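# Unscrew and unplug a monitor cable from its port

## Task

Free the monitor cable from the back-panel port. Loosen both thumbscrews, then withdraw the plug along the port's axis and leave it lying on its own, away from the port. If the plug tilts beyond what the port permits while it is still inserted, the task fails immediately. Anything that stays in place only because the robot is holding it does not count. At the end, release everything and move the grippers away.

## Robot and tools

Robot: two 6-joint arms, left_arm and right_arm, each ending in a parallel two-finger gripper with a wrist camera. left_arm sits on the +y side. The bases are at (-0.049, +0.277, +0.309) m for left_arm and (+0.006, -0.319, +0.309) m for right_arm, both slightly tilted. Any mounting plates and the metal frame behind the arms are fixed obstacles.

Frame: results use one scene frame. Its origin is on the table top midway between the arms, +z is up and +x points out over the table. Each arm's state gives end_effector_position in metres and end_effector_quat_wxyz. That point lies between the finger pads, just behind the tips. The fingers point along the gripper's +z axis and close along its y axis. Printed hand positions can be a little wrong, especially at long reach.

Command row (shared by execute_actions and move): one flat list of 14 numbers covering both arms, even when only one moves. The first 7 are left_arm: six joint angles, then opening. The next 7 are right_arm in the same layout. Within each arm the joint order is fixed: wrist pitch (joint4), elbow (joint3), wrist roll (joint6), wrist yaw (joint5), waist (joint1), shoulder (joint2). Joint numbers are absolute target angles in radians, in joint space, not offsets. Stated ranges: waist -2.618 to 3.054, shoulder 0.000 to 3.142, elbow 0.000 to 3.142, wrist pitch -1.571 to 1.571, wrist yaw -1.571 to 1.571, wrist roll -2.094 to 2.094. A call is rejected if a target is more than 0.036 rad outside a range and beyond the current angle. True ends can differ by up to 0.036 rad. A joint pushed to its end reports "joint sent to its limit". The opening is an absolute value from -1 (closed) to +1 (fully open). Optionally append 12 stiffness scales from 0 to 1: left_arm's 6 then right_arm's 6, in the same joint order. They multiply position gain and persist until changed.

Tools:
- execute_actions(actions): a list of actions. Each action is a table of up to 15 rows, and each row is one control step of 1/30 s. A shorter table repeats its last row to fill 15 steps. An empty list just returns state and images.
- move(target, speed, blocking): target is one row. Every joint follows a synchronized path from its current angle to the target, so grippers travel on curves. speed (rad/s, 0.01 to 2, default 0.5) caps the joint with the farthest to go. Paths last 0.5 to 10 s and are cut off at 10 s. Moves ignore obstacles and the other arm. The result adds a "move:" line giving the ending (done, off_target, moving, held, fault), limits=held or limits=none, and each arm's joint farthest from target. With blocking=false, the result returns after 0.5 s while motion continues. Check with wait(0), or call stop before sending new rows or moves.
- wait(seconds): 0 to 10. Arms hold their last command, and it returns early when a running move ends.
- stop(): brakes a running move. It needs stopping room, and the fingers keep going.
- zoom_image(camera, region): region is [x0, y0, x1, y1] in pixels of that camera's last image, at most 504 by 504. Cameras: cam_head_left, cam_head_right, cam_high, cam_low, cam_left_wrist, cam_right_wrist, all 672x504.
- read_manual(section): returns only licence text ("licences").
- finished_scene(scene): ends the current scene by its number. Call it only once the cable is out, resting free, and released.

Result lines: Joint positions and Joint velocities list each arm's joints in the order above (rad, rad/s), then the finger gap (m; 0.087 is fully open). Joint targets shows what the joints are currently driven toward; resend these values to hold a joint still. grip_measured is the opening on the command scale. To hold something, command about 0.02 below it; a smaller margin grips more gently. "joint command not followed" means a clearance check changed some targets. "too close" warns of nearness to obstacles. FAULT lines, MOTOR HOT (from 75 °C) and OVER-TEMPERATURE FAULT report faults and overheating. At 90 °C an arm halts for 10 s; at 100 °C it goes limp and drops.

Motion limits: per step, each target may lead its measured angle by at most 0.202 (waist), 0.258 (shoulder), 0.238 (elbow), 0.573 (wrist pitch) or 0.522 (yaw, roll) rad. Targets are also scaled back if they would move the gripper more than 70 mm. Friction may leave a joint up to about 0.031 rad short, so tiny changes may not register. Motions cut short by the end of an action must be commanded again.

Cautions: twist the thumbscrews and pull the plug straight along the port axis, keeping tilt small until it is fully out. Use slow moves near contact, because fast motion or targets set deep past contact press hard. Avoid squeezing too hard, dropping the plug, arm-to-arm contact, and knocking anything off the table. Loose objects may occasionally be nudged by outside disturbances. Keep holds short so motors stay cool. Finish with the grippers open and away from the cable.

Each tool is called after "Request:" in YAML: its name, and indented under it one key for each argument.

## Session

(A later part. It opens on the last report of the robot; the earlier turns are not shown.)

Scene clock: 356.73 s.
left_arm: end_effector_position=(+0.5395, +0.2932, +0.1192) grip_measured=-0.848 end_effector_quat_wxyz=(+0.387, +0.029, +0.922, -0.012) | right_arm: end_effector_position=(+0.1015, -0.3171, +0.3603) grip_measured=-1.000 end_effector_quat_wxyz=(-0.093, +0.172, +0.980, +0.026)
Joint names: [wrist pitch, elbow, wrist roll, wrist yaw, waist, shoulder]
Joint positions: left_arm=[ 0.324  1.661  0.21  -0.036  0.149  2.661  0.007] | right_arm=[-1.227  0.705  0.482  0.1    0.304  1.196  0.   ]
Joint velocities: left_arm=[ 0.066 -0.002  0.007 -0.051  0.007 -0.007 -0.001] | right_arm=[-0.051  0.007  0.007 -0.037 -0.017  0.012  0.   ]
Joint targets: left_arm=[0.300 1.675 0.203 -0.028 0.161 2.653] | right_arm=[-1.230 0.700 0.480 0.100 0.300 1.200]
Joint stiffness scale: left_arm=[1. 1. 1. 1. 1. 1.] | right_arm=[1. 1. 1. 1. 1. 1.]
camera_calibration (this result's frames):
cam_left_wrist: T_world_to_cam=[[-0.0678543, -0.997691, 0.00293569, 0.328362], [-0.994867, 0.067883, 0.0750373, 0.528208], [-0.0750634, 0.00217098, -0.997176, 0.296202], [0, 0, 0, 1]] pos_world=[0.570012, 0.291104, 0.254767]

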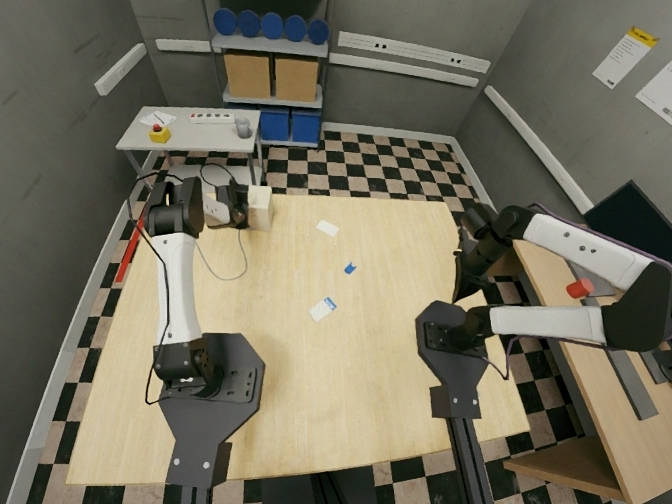

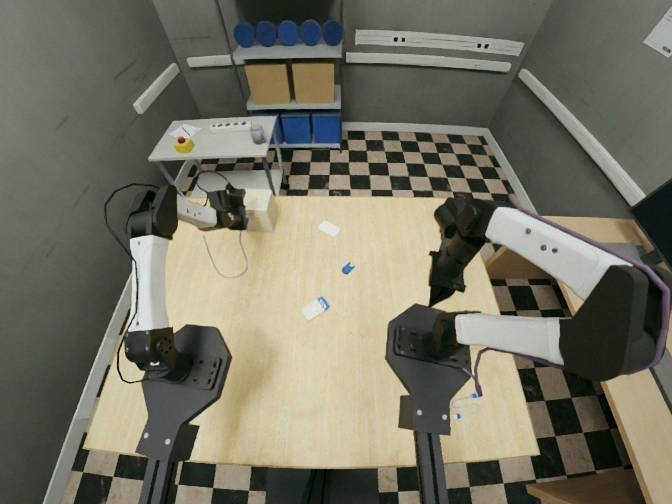

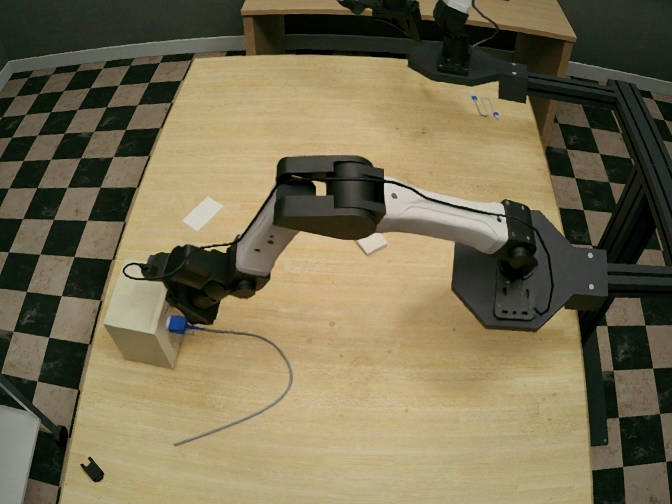

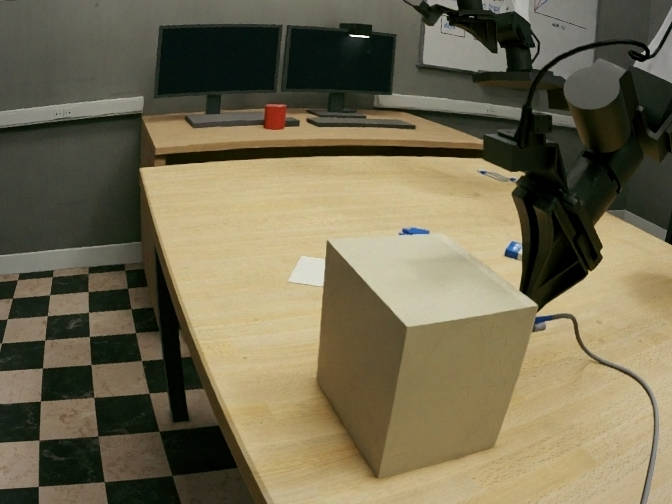

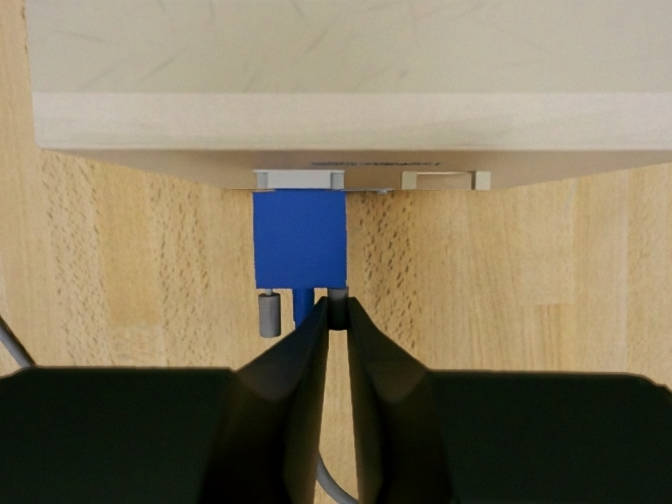

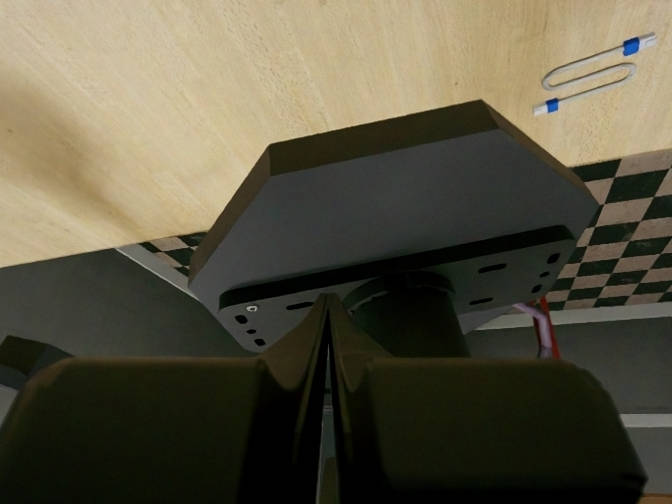

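Request:
execute_actions:
  actions:
    - [[0.3,1.675,0.203,-0.028,0.161,2.653,-0.8,-1.23,0.7,0.48,0.1,0.3,1.2,-1],[0.318,1.675,0.21,-0.03,0.161,2.66,-0.77,-1.23,0.7,0.48,0.1,0.3,1.2,-1],[0.335,1.66,0.225,-0.055,0.15,2.672,-0.77,-1.23,0.7,0.48,0.1,0.3,1.2,-1],[0.342,1.65,0.242,-0.087,0.139,2.68,-0.77,-1.23,0.7,0.48,0.1,0.3,1.2,-1],[0.35,1.64,0.256,-0.112,0.13,2.681,-0.77,-1.23,0.7,0.48,0.1,0.3,1.2,-1],[0.358,1.636,0.269,-0.137,0.122,2.683,-0.77,-1.23,0.7,0.48,0.1,0.3,1.2,-1],[0.365,1.634,0.283,-0.162,0.113,2.685,-0.77,-1.23,0.7,0.48,0.1,0.3,1.2,-1],[0.374,1.632,0.297,-0.187,0.105,2.688,-0.77,-1.23,0.7,0.48,0.1,0.3,1.2,-1],[0.383,1.63,0.312,-0.211,0.097,2.691,-0.77,-1.23,0.7,0.48,0.1,0.3,1.2,-1],[0.392,1.629,0.328,-0.235,0.089,2.695,-0.77,-1.23,0.7,0.48,0.1,0.3,1.2,-1],[0.402,1.629,0.344,-0.26,0.081,2.699,-0.77,-1.23,0.7,0.48,0.1,0.3,1.2,-1],[0.412,1.629,0.36,-0.284,0.073,2.703,-0.77,-1.23,0.7,0.48,0.1,0.3,1.2,-1],[0.422,1.645,0.376,-0.308,0.066,2.708,-0.77,-1.23,0.7,0.48,0.1,0.3,1.2,-1],[0.433,1.662,0.393,-0.332,0.058,2.714,-0.77,-1.23,0.7,0.48,0.1,0.3,1.2,-1],[0.444,1.663,0.41,-0.356,0.051,2.719,-0.77,-1.23,0.7,0.48,0.1,0.3,1.2,-1]]
    - [[0.455,1.665,0.428,-0.379,0.043,2.726,-0.77,-1.23,0.7,0.48,0.1,0.3,1.2,-1],[0.467,1.666,0.447,-0.402,0.036,2.733,-0.77,-1.23,0.7,0.48,0.1,0.3,1.2,-1],[0.479,1.669,0.466,-0.425,0.029,2.74,-0.77,-1.23,0.7,0.48,0.1,0.3,1.2,-1],[0.492,1.671,0.485,-0.448,0.022,2.747,-0.77,-1.23,0.7,0.48,0.1,0.3,1.2,-1],[0.505,1.674,0.505,-0.47,0.016,2.755,-0.77,-1.23,0.7,0.48,0.1,0.3,1.2,-1],[0.519,1.678,0.525,-0.492,0.009,2.763,-0.77,-1.23,0.7,0.48,0.1,0.3,1.2,-1],[0.533,1.682,0.546,-0.514,0.002,2.772,-0.77,-1.23,0.7,0.48,0.1,0.3,1.2,-1],[0.547,1.686,0.567,-0.536,-0.004,2.781,-0.77,-1.23,0.7,0.48,0.1,0.3,1.2,-1],[0.561,1.691,0.588,-0.557,-0.01,2.79,-0.77,-1.23,0.7,0.48,0.1,0.3,1.2,-1],[0.576,1.696,0.61,-0.577,-0.016,2.8,-0.77,-1.23,0.7,0.48,0.1,0.3,1.2,-1],[0.592,1.701,0.632,-0.598,-0.022,2.811,-0.77,-1.23,0.7,0.48,0.1,0.3,1.2,-1],[0.608,1.707,0.655,-0.619,-0.028,2.822,-0.77,-1.23,0.7,0.48,0.1,0.3,1.2,-1],[0.624,1.714,0.678,-0.639,-0.034,2.833,-0.77,-1.23,0.7,0.48,0.1,0.3,1.2,-1],[0.641,1.721,0.702,-0.659,-0.04,2.845,-0.77,-1.23,0.7,0.48,0.1,0.3,1.2,-1],[0.657,1.728,0.722,-0.678,-0.046,2.857,-0.77,-1.23,0.7,0.48,0.1,0.3,1.2,-1]]
    - [[0.66,1.736,0.726,-0.685,-0.052,2.87,-0.77,-1.23,0.7,0.48,0.1,0.3,1.2,-1],[0.66,1.744,0.726,-0.685,-0.052,2.882,-0.77,-1.23,0.7,0.48,0.1,0.3,1.2,-1],[0.66,1.744,0.726,-0.685,-0.052,2.882,-0.77,-1.23,0.7,0.48,0.1,0.3,1.2,-1],[0.66,1.744,0.726,-0.685,-0.052,2.882,-0.77,-1.23,0.7,0.48,0.1,0.3,1.2,-1],[0.66,1.744,0.726,-0.685,-0.052,2.882,-0.77,-1.23,0.7,0.48,0.1,0.3,1.2,-1],[0.66,1.744,0.726,-0.685,-0.052,2.882,-0.8,-1.23,0.7,0.48,0.1,0.3,1.2,-1],[0.66,1.744,0.726,-0.685,-0.052,2.882,-0.83,-1.23,0.7,0.48,0.1,0.3,1.2,-1],[0.66,1.744,0.726,-0.685,-0.052,2.882,-0.86,-1.23,0.7,0.48,0.1,0.3,1.2,-1],[0.66,1.744,0.726,-0.685,-0.052,2.882,-0.9,-1.23,0.7,0.48,0.1,0.3,1.2,-1],[0.657,1.73,0.726,-0.685,-0.05,2.868,-0.9,-1.23,0.7,0.48,0.1,0.3,1.2,-1],[0.635,1.71,0.71,-0.67,-0.044,2.853,-0.9,-1.23,0.7,0.48,0.1,0.3,1.2,-1],[0.615,1.71,0.69,-0.65,-0.04,2.853,-0.9,-1.23,0.7,0.48,0.1,0.3,1.2,-1],[0.598,1.71,0.668,-0.627,-0.035,2.852,-0.9,-1.23,0.7,0.48,0.1,0.3,1.2,-1],[0.582,1.702,0.645,-0.608,-0.029,2.839,-0.9,-1.23,0.7,0.48,0.1,0.3,1.2,-1],[0.566,1.694,0.622,-0.588,-0.024,2.826,-0.9,-1.23,0.7,0.48,0.1,0.3,1.2,-1]]
    - [[0.551,1.687,0.6,-0.567,-0.018,2.814,-0.9,-1.23,0.7,0.48,0.1,0.3,1.2,-1],[0.536,1.68,0.578,-0.547,-0.012,2.802,-0.9,-1.23,0.7,0.48,0.1,0.3,1.2,-1],[0.521,1.674,0.557,-0.526,-0.006,2.791,-0.9,-1.23,0.7,0.48,0.1,0.3,1.2,-1],[0.506,1.667,0.536,-0.505,0.001,2.78,-0.9,-1.23,0.7,0.48,0.1,0.3,1.2,-1],[0.492,1.662,0.515,-0.484,0.007,2.77,-0.9,-1.23,0.7,0.48,0.1,0.3,1.2,-1],[0.478,1.657,0.495,-0.463,0.0135,2.76,-0.9,-1.23,0.7,0.48,0.1,0.3,1.2,-1],[0.465,1.652,0.475,-0.441,0.02,2.751,-0.9,-1.23,0.7,0.48,0.1,0.3,1.2,-1],[0.452,1.647,0.456,-0.419,0.027,2.742,-0.9,-1.23,0.7,0.48,0.1,0.3,1.2,-1],[0.439,1.644,0.437,-0.397,0.034,2.733,-0.9,-1.23,0.7,0.48,0.1,0.3,1.2,-1],[0.427,1.64,0.418,-0.375,0.041,2.725,-0.9,-1.23,0.7,0.48,0.1,0.3,1.2,-1],[0.415,1.637,0.4,-0.352,0.048,2.717,-0.9,-1.23,0.7,0.48,0.1,0.3,1.2,-1],[0.404,1.635,0.383,-0.329,0.055,2.71,-0.9,-1.23,0.7,0.48,0.1,0.3,1.2,-1],[0.393,1.632,0.365,-0.307,0.062,2.703,-0.9,-1.23,0.7,0.48,0.1,0.3,1.2,-1],[0.383,1.631,0.348,-0.283,0.07,2.696,-0.9,-1.23,0.7,0.48,0.1,0.3,1.2,-1],[0.372,1.629,0.332,-0.26,0.078,2.69,-0.9,-1.23,0.7,0.48,0.1,0.3,1.2,-1]]
    - [[0.363,1.628,0.316,-0.236,0.086,2.685,-0.9,-1.23,0.7,0.48,0.1,0.3,1.2,-1],[0.354,1.628,0.301,-0.212,0.093,2.68,-0.9,-1.23,0.7,0.48,0.1,0.3,1.2,-1],[0.345,1.628,0.286,-0.188,0.101,2.675,-0.9,-1.23,0.7,0.48,0.1,0.3,1.2,-1],[0.336,1.645,0.27,-0.164,0.109,2.671,-0.9,-1.23,0.7,0.48,0.1,0.3,1.2,-1],[0.328,1.662,0.256,-0.14,0.118,2.667,-0.9,-1.23,0.7,0.48,0.1,0.3,1.2,-1],[0.32,1.663,0.243,-0.115,0.126,2.664,-0.9,-1.23,0.7,0.48,0.1,0.3,1.2,-1],[0.312,1.665,0.23,-0.09,0.135,2.661,-0.9,-1.23,0.7,0.48,0.1,0.3,1.2,-1],[0.305,1.667,0.217,-0.065,0.143,2.659,-0.9,-1.23,0.7,0.48,0.1,0.3,1.2,-1],[0.3,1.669,0.206,-0.04,0.152,2.657,-0.9,-1.23,0.7,0.48,0.1,0.3,1.2,-1],[0.3,1.672,0.203,-0.028,0.161,2.655,-0.9,-1.23,0.7,0.48,0.1,0.3,1.2,-1],[0.3,1.675,0.203,-0.028,0.161,2.653,-0.9,-1.23,0.7,0.48,0.1,0.3,1.2,-1]]
    - [[0.3,1.675,0.203,-0.028,0.161,2.653,-0.8,-1.23,0.7,0.48,0.1,0.3,1.2,-1],[0.318,1.675,0.21,-0.03,0.161,2.66,-0.77,-1.23,0.7,0.48,0.1,0.3,1.2,-1],[0.335,1.66,0.225,-0.055,0.15,2.672,-0.77,-1.23,0.7,0.48,0.1,0.3,1.2,-1],[0.342,1.65,0.242,-0.087,0.139,2.68,-0.77,-1.23,0.7,0.48,0.1,0.3,1.2,-1],[0.35,1.64,0.256,-0.112,0.13,2.681,-0.77,-1.23,0.7,0.48,0.1,0.3,1.2,-1],[0.358,1.636,0.269,-0.137,0.122,2.683,-0.77,-1.23,0.7,0.48,0.1,0.3,1.2,-1],[0.365,1.634,0.283,-0.162,0.113,2.685,-0.77,-1.23,0.7,0.48,0.1,0.3,1.2,-1],[0.374,1.632,0.297,-0.187,0.105,2.688,-0.77,-1.23,0.7,0.48,0.1,0.3,1.2,-1],[0.383,1.63,0.312,-0.211,0.097,2.691,-0.77,-1.23,0.7,0.48,0.1,0.3,1.2,-1],[0.392,1.629,0.328,-0.235,0.089,2.695,-0.77,-1.23,0.7,0.48,0.1,0.3,1.2,-1],[0.402,1.629,0.344,-0.26,0.081,2.699,-0.77,-1.23,0.7,0.48,0.1,0.3,1.2,-1],[0.412,1.629,0.36,-0.284,0.073,2.703,-0.77,-1.23,0.7,0.48,0.1,0.3,1.2,-1],[0.422,1.645,0.376,-0.308,0.066,2.708,-0.77,-1.23,0.7,0.48,0.1,0.3,1.2,-1],[0.433,1.662,0.393,-0.332,0.058,2.714,-0.77,-1.23,0.7,0.48,0.1,0.3,1.2,-1],[0.444,1.663,0.41,-0.356,0.051,2.719,-0.77,-1.23,0.7,0.48,0.1,0.3,1.2,-1]]
    - [[0.455,1.665,0.428,-0.379,0.043,2.726,-0.77,-1.23,0.7,0.48,0.1,0.3,1.2,-1],[0.467,1.666,0.447,-0.402,0.036,2.733,-0.77,-1.23,0.7,0.48,0.1,0.3,1.2,-1],[0.479,1.669,0.466,-0.425,0.029,2.74,-0.77,-1.23,0.7,0.48,0.1,0.3,1.2,-1],[0.492,1.671,0.485,-0.448,0.022,2.747,-0.77,-1.23,0.7,0.48,0.1,0.3,1.2,-1],[0.505,1.674,0.505,-0.47,0.016,2.755,-0.77,-1.23,0.7,0.48,0.1,0.3,1.2,-1],[0.519,1.678,0.525,-0.492,0.009,2.763,-0.77,-1.23,0.7,0.48,0.1,0.3,1.2,-1],[0.533,1.682,0.546,-0.514,0.002,2.772,-0.77,-1.23,0.7,0.48,0.1,0.3,1.2,-1],[0.547,1.686,0.567,-0.536,-0.004,2.781,-0.77,-1.23,0.7,0.48,0.1,0.3,1.2,-1],[0.561,1.691,0.588,-0.557,-0.01,2.79,-0.77,-1.23,0.7,0.48,0.1,0.3,1.2,-1],[0.576,1.696,0.61,-0.577,-0.016,2.8,-0.77,-1.23,0.7,0.48,0.1,0.3,1.2,-1],[0.592,1.701,0.632,-0.598,-0.022,2.811,-0.77,-1.23,0.7,0.48,0.1,0.3,1.2,-1],[0.608,1.707,0.655,-0.619,-0.028,2.822,-0.77,-1.23,0.7,0.48,0.1,0.3,1.2,-1],[0.624,1.714,0.678,-0.639,-0.034,2.833,-0.77,-1.23,0.7,0.48,0.1,0.3,1.2,-1],[0.641,1.721,0.702,-0.659,-0.04,2.845,-0.77,-1.23,0.7,0.48,0.1,0.3,1.2,-1],[0.657,1.728,0.722,-0.678,-0.046,2.857,-0.77,-1.23,0.7,0.48,0.1,0.3,1.2,-1]]
    - [[0.66,1.736,0.726,-0.685,-0.052,2.87,-0.77,-1.23,0.7,0.48,0.1,0.3,1.2,-1],[0.66,1.744,0.726,-0.685,-0.052,2.882,-0.77,-1.23,0.7,0.48,0.1,0.3,1.2,-1],[0.66,1.744,0.726,-0.685,-0.052,2.882,-0.77,-1.23,0.7,0.48,0.1,0.3,1.2,-1],[0.66,1.744,0.726,-0.685,-0.052,2.882,-0.77,-1.23,0.7,0.48,0.1,0.3,1.2,-1],[0.66,1.744,0.726,-0.685,-0.052,2.882,-0.77,-1.23,0.7,0.48,0.1,0.3,1.2,-1],[0.66,1.744,0.726,-0.685,-0.052,2.882,-0.8,-1.23,0.7,0.48,0.1,0.3,1.2,-1],[0.66,1.744,0.726,-0.685,-0.052,2.882,-0.83,-1.23,0.7,0.48,0.1,0.3,1.2,-1],[0.66,1.744,0.726,-0.685,-0.052,2.882,-0.86,-1.23,0.7,0.48,0.1,0.3,1.2,-1],[0.66,1.744,0.726,-0.685,-0.052,2.882,-0.9,-1.23,0.7,0.48,0.1,0.3,1.2,-1],[0.657,1.73,0.726,-0.685,-0.05,2.868,-0.9,-1.23,0.7,0.48,0.1,0.3,1.2,-1],[0.635,1.71,0.71,-0.67,-0.044,2.853,-0.9,-1.23,0.7,0.48,0.1,0.3,1.2,-1],[0.615,1.71,0.69,-0.65,-0.04,2.853,-0.9,-1.23,0.7,0.48,0.1,0.3,1.2,-1],[0.598,1.71,0.668,-0.627,-0.035,2.852,-0.9,-1.23,0.7,0.48,0.1,0.3,1.2,-1],[0.582,1.702,0.645,-0.608,-0.029,2.839,-0.9,-1.23,0.7,0.48,0.1,0.3,1.2,-1],[0.566,1.694,0.622,-0.588,-0.024,2.826,-0.9,-1.23,0.7,0.48,0.1,0.3,1.2,-1]]
    - [[0.551,1.687,0.6,-0.567,-0.018,2.814,-0.9,-1.23,0.7,0.48,0.1,0.3,1.2,-1],[0.536,1.68,0.578,-0.547,-0.012,2.802,-0.9,-1.23,0.7,0.48,0.1,0.3,1.2,-1],[0.521,1.674,0.557,-0.526,-0.006,2.791,-0.9,-1.23,0.7,0.48,0.1,0.3,1.2,-1],[0.506,1.667,0.536,-0.505,0.001,2.78,-0.9,-1.23,0.7,0.48,0.1,0.3,1.2,-1],[0.492,1.662,0.515,-0.484,0.007,2.77,-0.9,-1.23,0.7,0.48,0.1,0.3,1.2,-1],[0.478,1.657,0.495,-0.463,0.0135,2.76,-0.9,-1.23,0.7,0.48,0.1,0.3,1.2,-1],[0.465,1.652,0.475,-0.441,0.02,2.751,-0.9,-1.23,0.7,0.48,0.1,0.3,1.2,-1],[0.452,1.647,0.456,-0.419,0.027,2.742,-0.9,-1.23,0.7,0.48,0.1,0.3,1.2,-1],[0.439,1.644,0.437,-0.397,0.034,2.733,-0.9,-1.23,0.7,0.48,0.1,0.3,1.2,-1],[0.427,1.64,0.418,-0.375,0.041,2.725,-0.9,-1.23,0.7,0.48,0.1,0.3,1.2,-1],[0.415,1.637,0.4,-0.352,0.048,2.717,-0.9,-1.23,0.7,0.48,0.1,0.3,1.2,-1],[0.404,1.635,0.383,-0.329,0.055,2.71,-0.9,-1.23,0.7,0.48,0.1,0.3,1.2,-1],[0.393,1.632,0.365,-0.307,0.062,2.703,-0.9,-1.23,0.7,0.48,0.1,0.3,1.2,-1],[0.383,1.631,0.348,-0.283,0.07,2.696,-0.9,-1.23,0.7,0.48,0.1,0.3,1.2,-1],[0.372,1.629,0.332,-0.26,0.078,2.69,-0.9,-1.23,0.7,0.48,0.1,0.3,1.2,-1]]
    - [[0.363,1.628,0.316,-0.236,0.086,2.685,-0.9,-1.23,0.7,0.48,0.1,0.3,1.2,-1],[0.354,1.628,0.301,-0.212,0.093,2.68,-0.9,-1.23,0.7,0.48,0.1,0.3,1.2,-1],[0.345,1.628,0.286,-0.188,0.101,2.675,-0.9,-1.23,0.7,0.48,0.1,0.3,1.2,-1],[0.336,1.645,0.27,-0.164,0.109,2.671,-0.9,-1.23,0.7,0.48,0.1,0.3,1.2,-1],[0.328,1.662,0.256,-0.14,0.118,2.667,-0.9,-1.23,0.7,0.48,0.1,0.3,1.2,-1],[0.32,1.663,0.243,-0.115,0.126,2.664,-0.9,-1.23,0.7,0.48,0.1,0.3,1.2,-1],[0.312,1.665,0.23,-0.09,0.135,2.661,-0.9,-1.23,0.7,0.48,0.1,0.3,1.2,-1],[0.305,1.667,0.217,-0.065,0.143,2.659,-0.9,-1.23,0.7,0.48,0.1,0.3,1.2,-1],[0.3,1.669,0.206,-0.04,0.152,2.657,-0.9,-1.23,0.7,0.48,0.1,0.3,1.2,-1],[0.3,1.672,0.203,-0.028,0.161,2.655,-0.9,-1.23,0.7,0.48,0.1,0.3,1.2,-1],[0.3,1.675,0.203,-0.028,0.161,2.653,-0.9,-1.23,0.7,0.48,0.1,0.3,1.2,-1]]

Request:
zoom_image:
  camera: "cam_left_wrist"
  region: [220, 150, 440, 370]

Scene clock: 366.97 s.
left_arm: end_effector_position=(+0.5394, +0.2938, +0.1190) grip_measured=-0.848 end_effector_quat_wxyz=(+0.387, +0.034, +0.921, -0.007) | right_arm: end_effector_position=(+0.1015, -0.3171, +0.3603) grip_measured=-1.000 end_effector_quat_wxyz=(-0.093, +0.172, +0.980, +0.026)
Joint names: [wrist pitch, elbow, wrist roll, wrist yaw, waist, shoulder]
Joint positions: left_arm=[ 0.328  1.66   0.222 -0.043  0.147  2.662  0.007] | right_arm=[-1.227  0.705  0.482  0.1    0.304  1.196  0.   ]
Joint velocities: left_arm=[-0.066 -0.002 -0.066  0.125  0.012 -0.012  0.001] | right_arm=[-0.007  0.002 -0.007  0.037 -0.007 -0.012  0.   ]
Joint targets: left_arm=[0.300 1.675 0.203 -0.028 0.161 2.653] | right_arm=[-1.230 0.700 0.480 0.100 0.300 1.200]
Joint stiffness scale: left_arm=[1. 1. 1. 1. 1. 1.] | right_arm=[1. 1. 1. 1. 1. 1.]
camera_calibration (this result's frames):
cam_left_wrist: T_world_to_cam=[[-0.0723886, -0.997319, -0.0107518, 0.332959], [-0.994632, 0.0713861, 0.0749027, 0.527029], [-0.0739344, 0.0161162, -0.997133, 0.291273], [0, 0, 0, 1]] pos_world=[0.569837, 0.28975, 0.254542]

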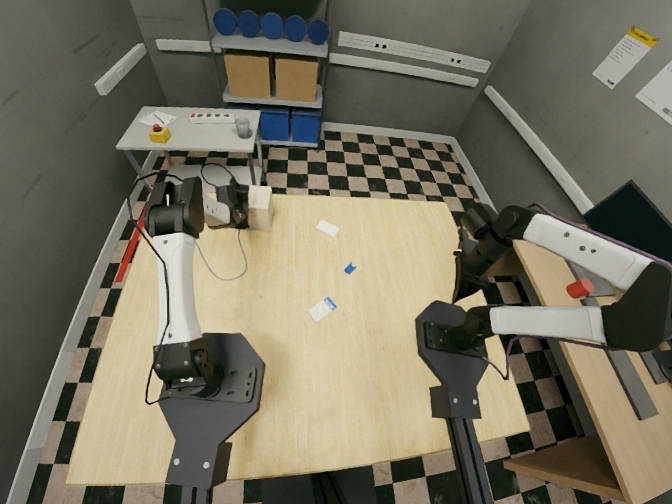

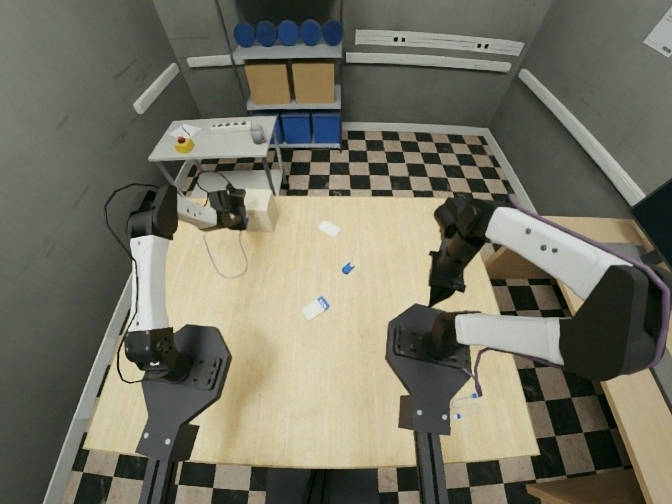

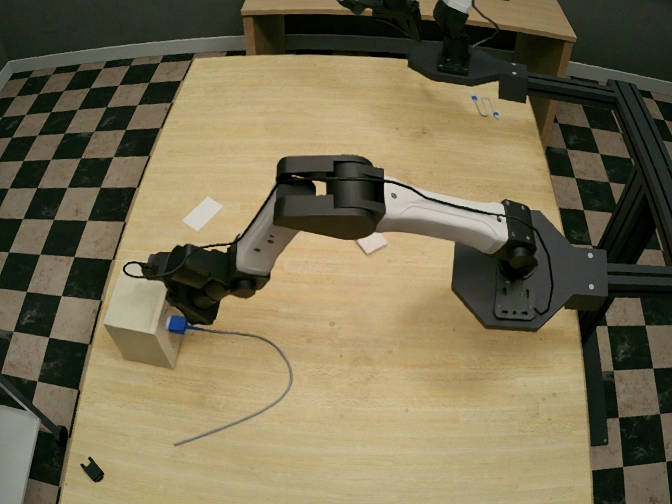

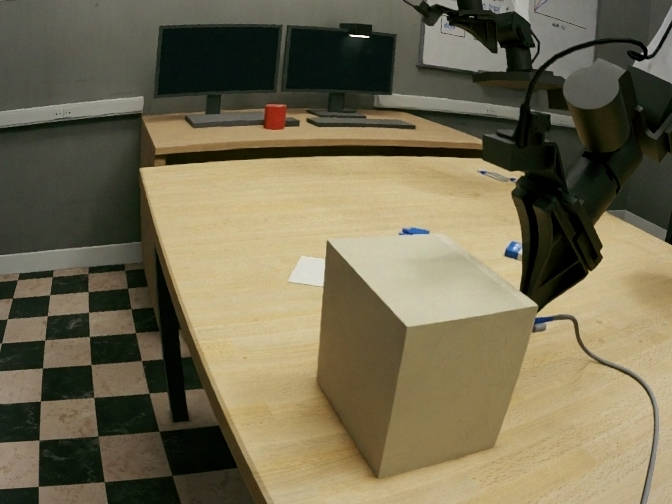

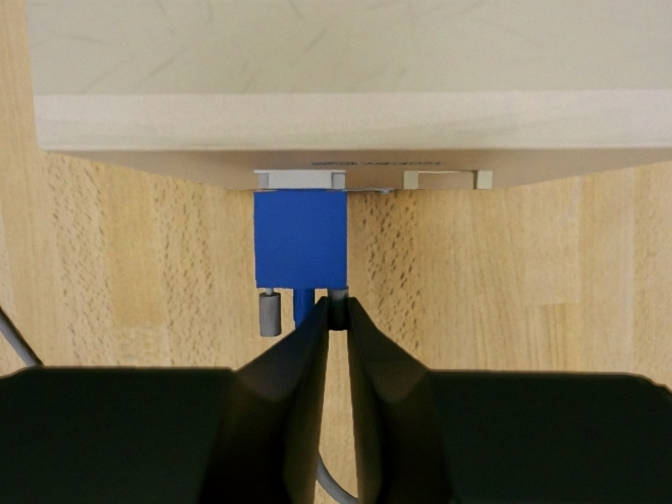

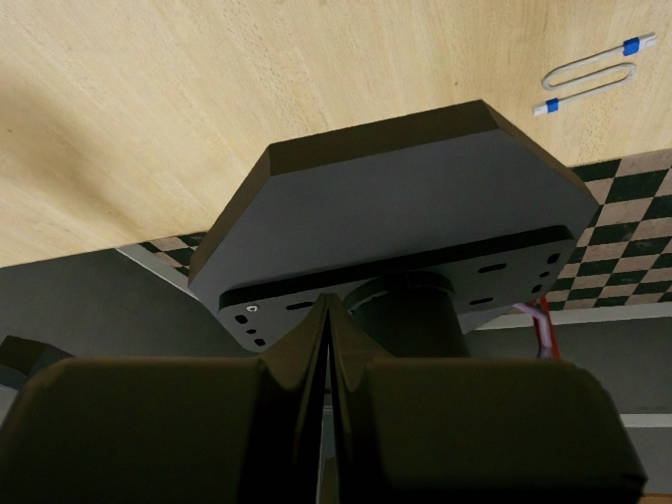

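Region (220, 150, 440, 370) of cam_left_wrist's 672x504 image, scaled by 2.291, with more detail than that image has.

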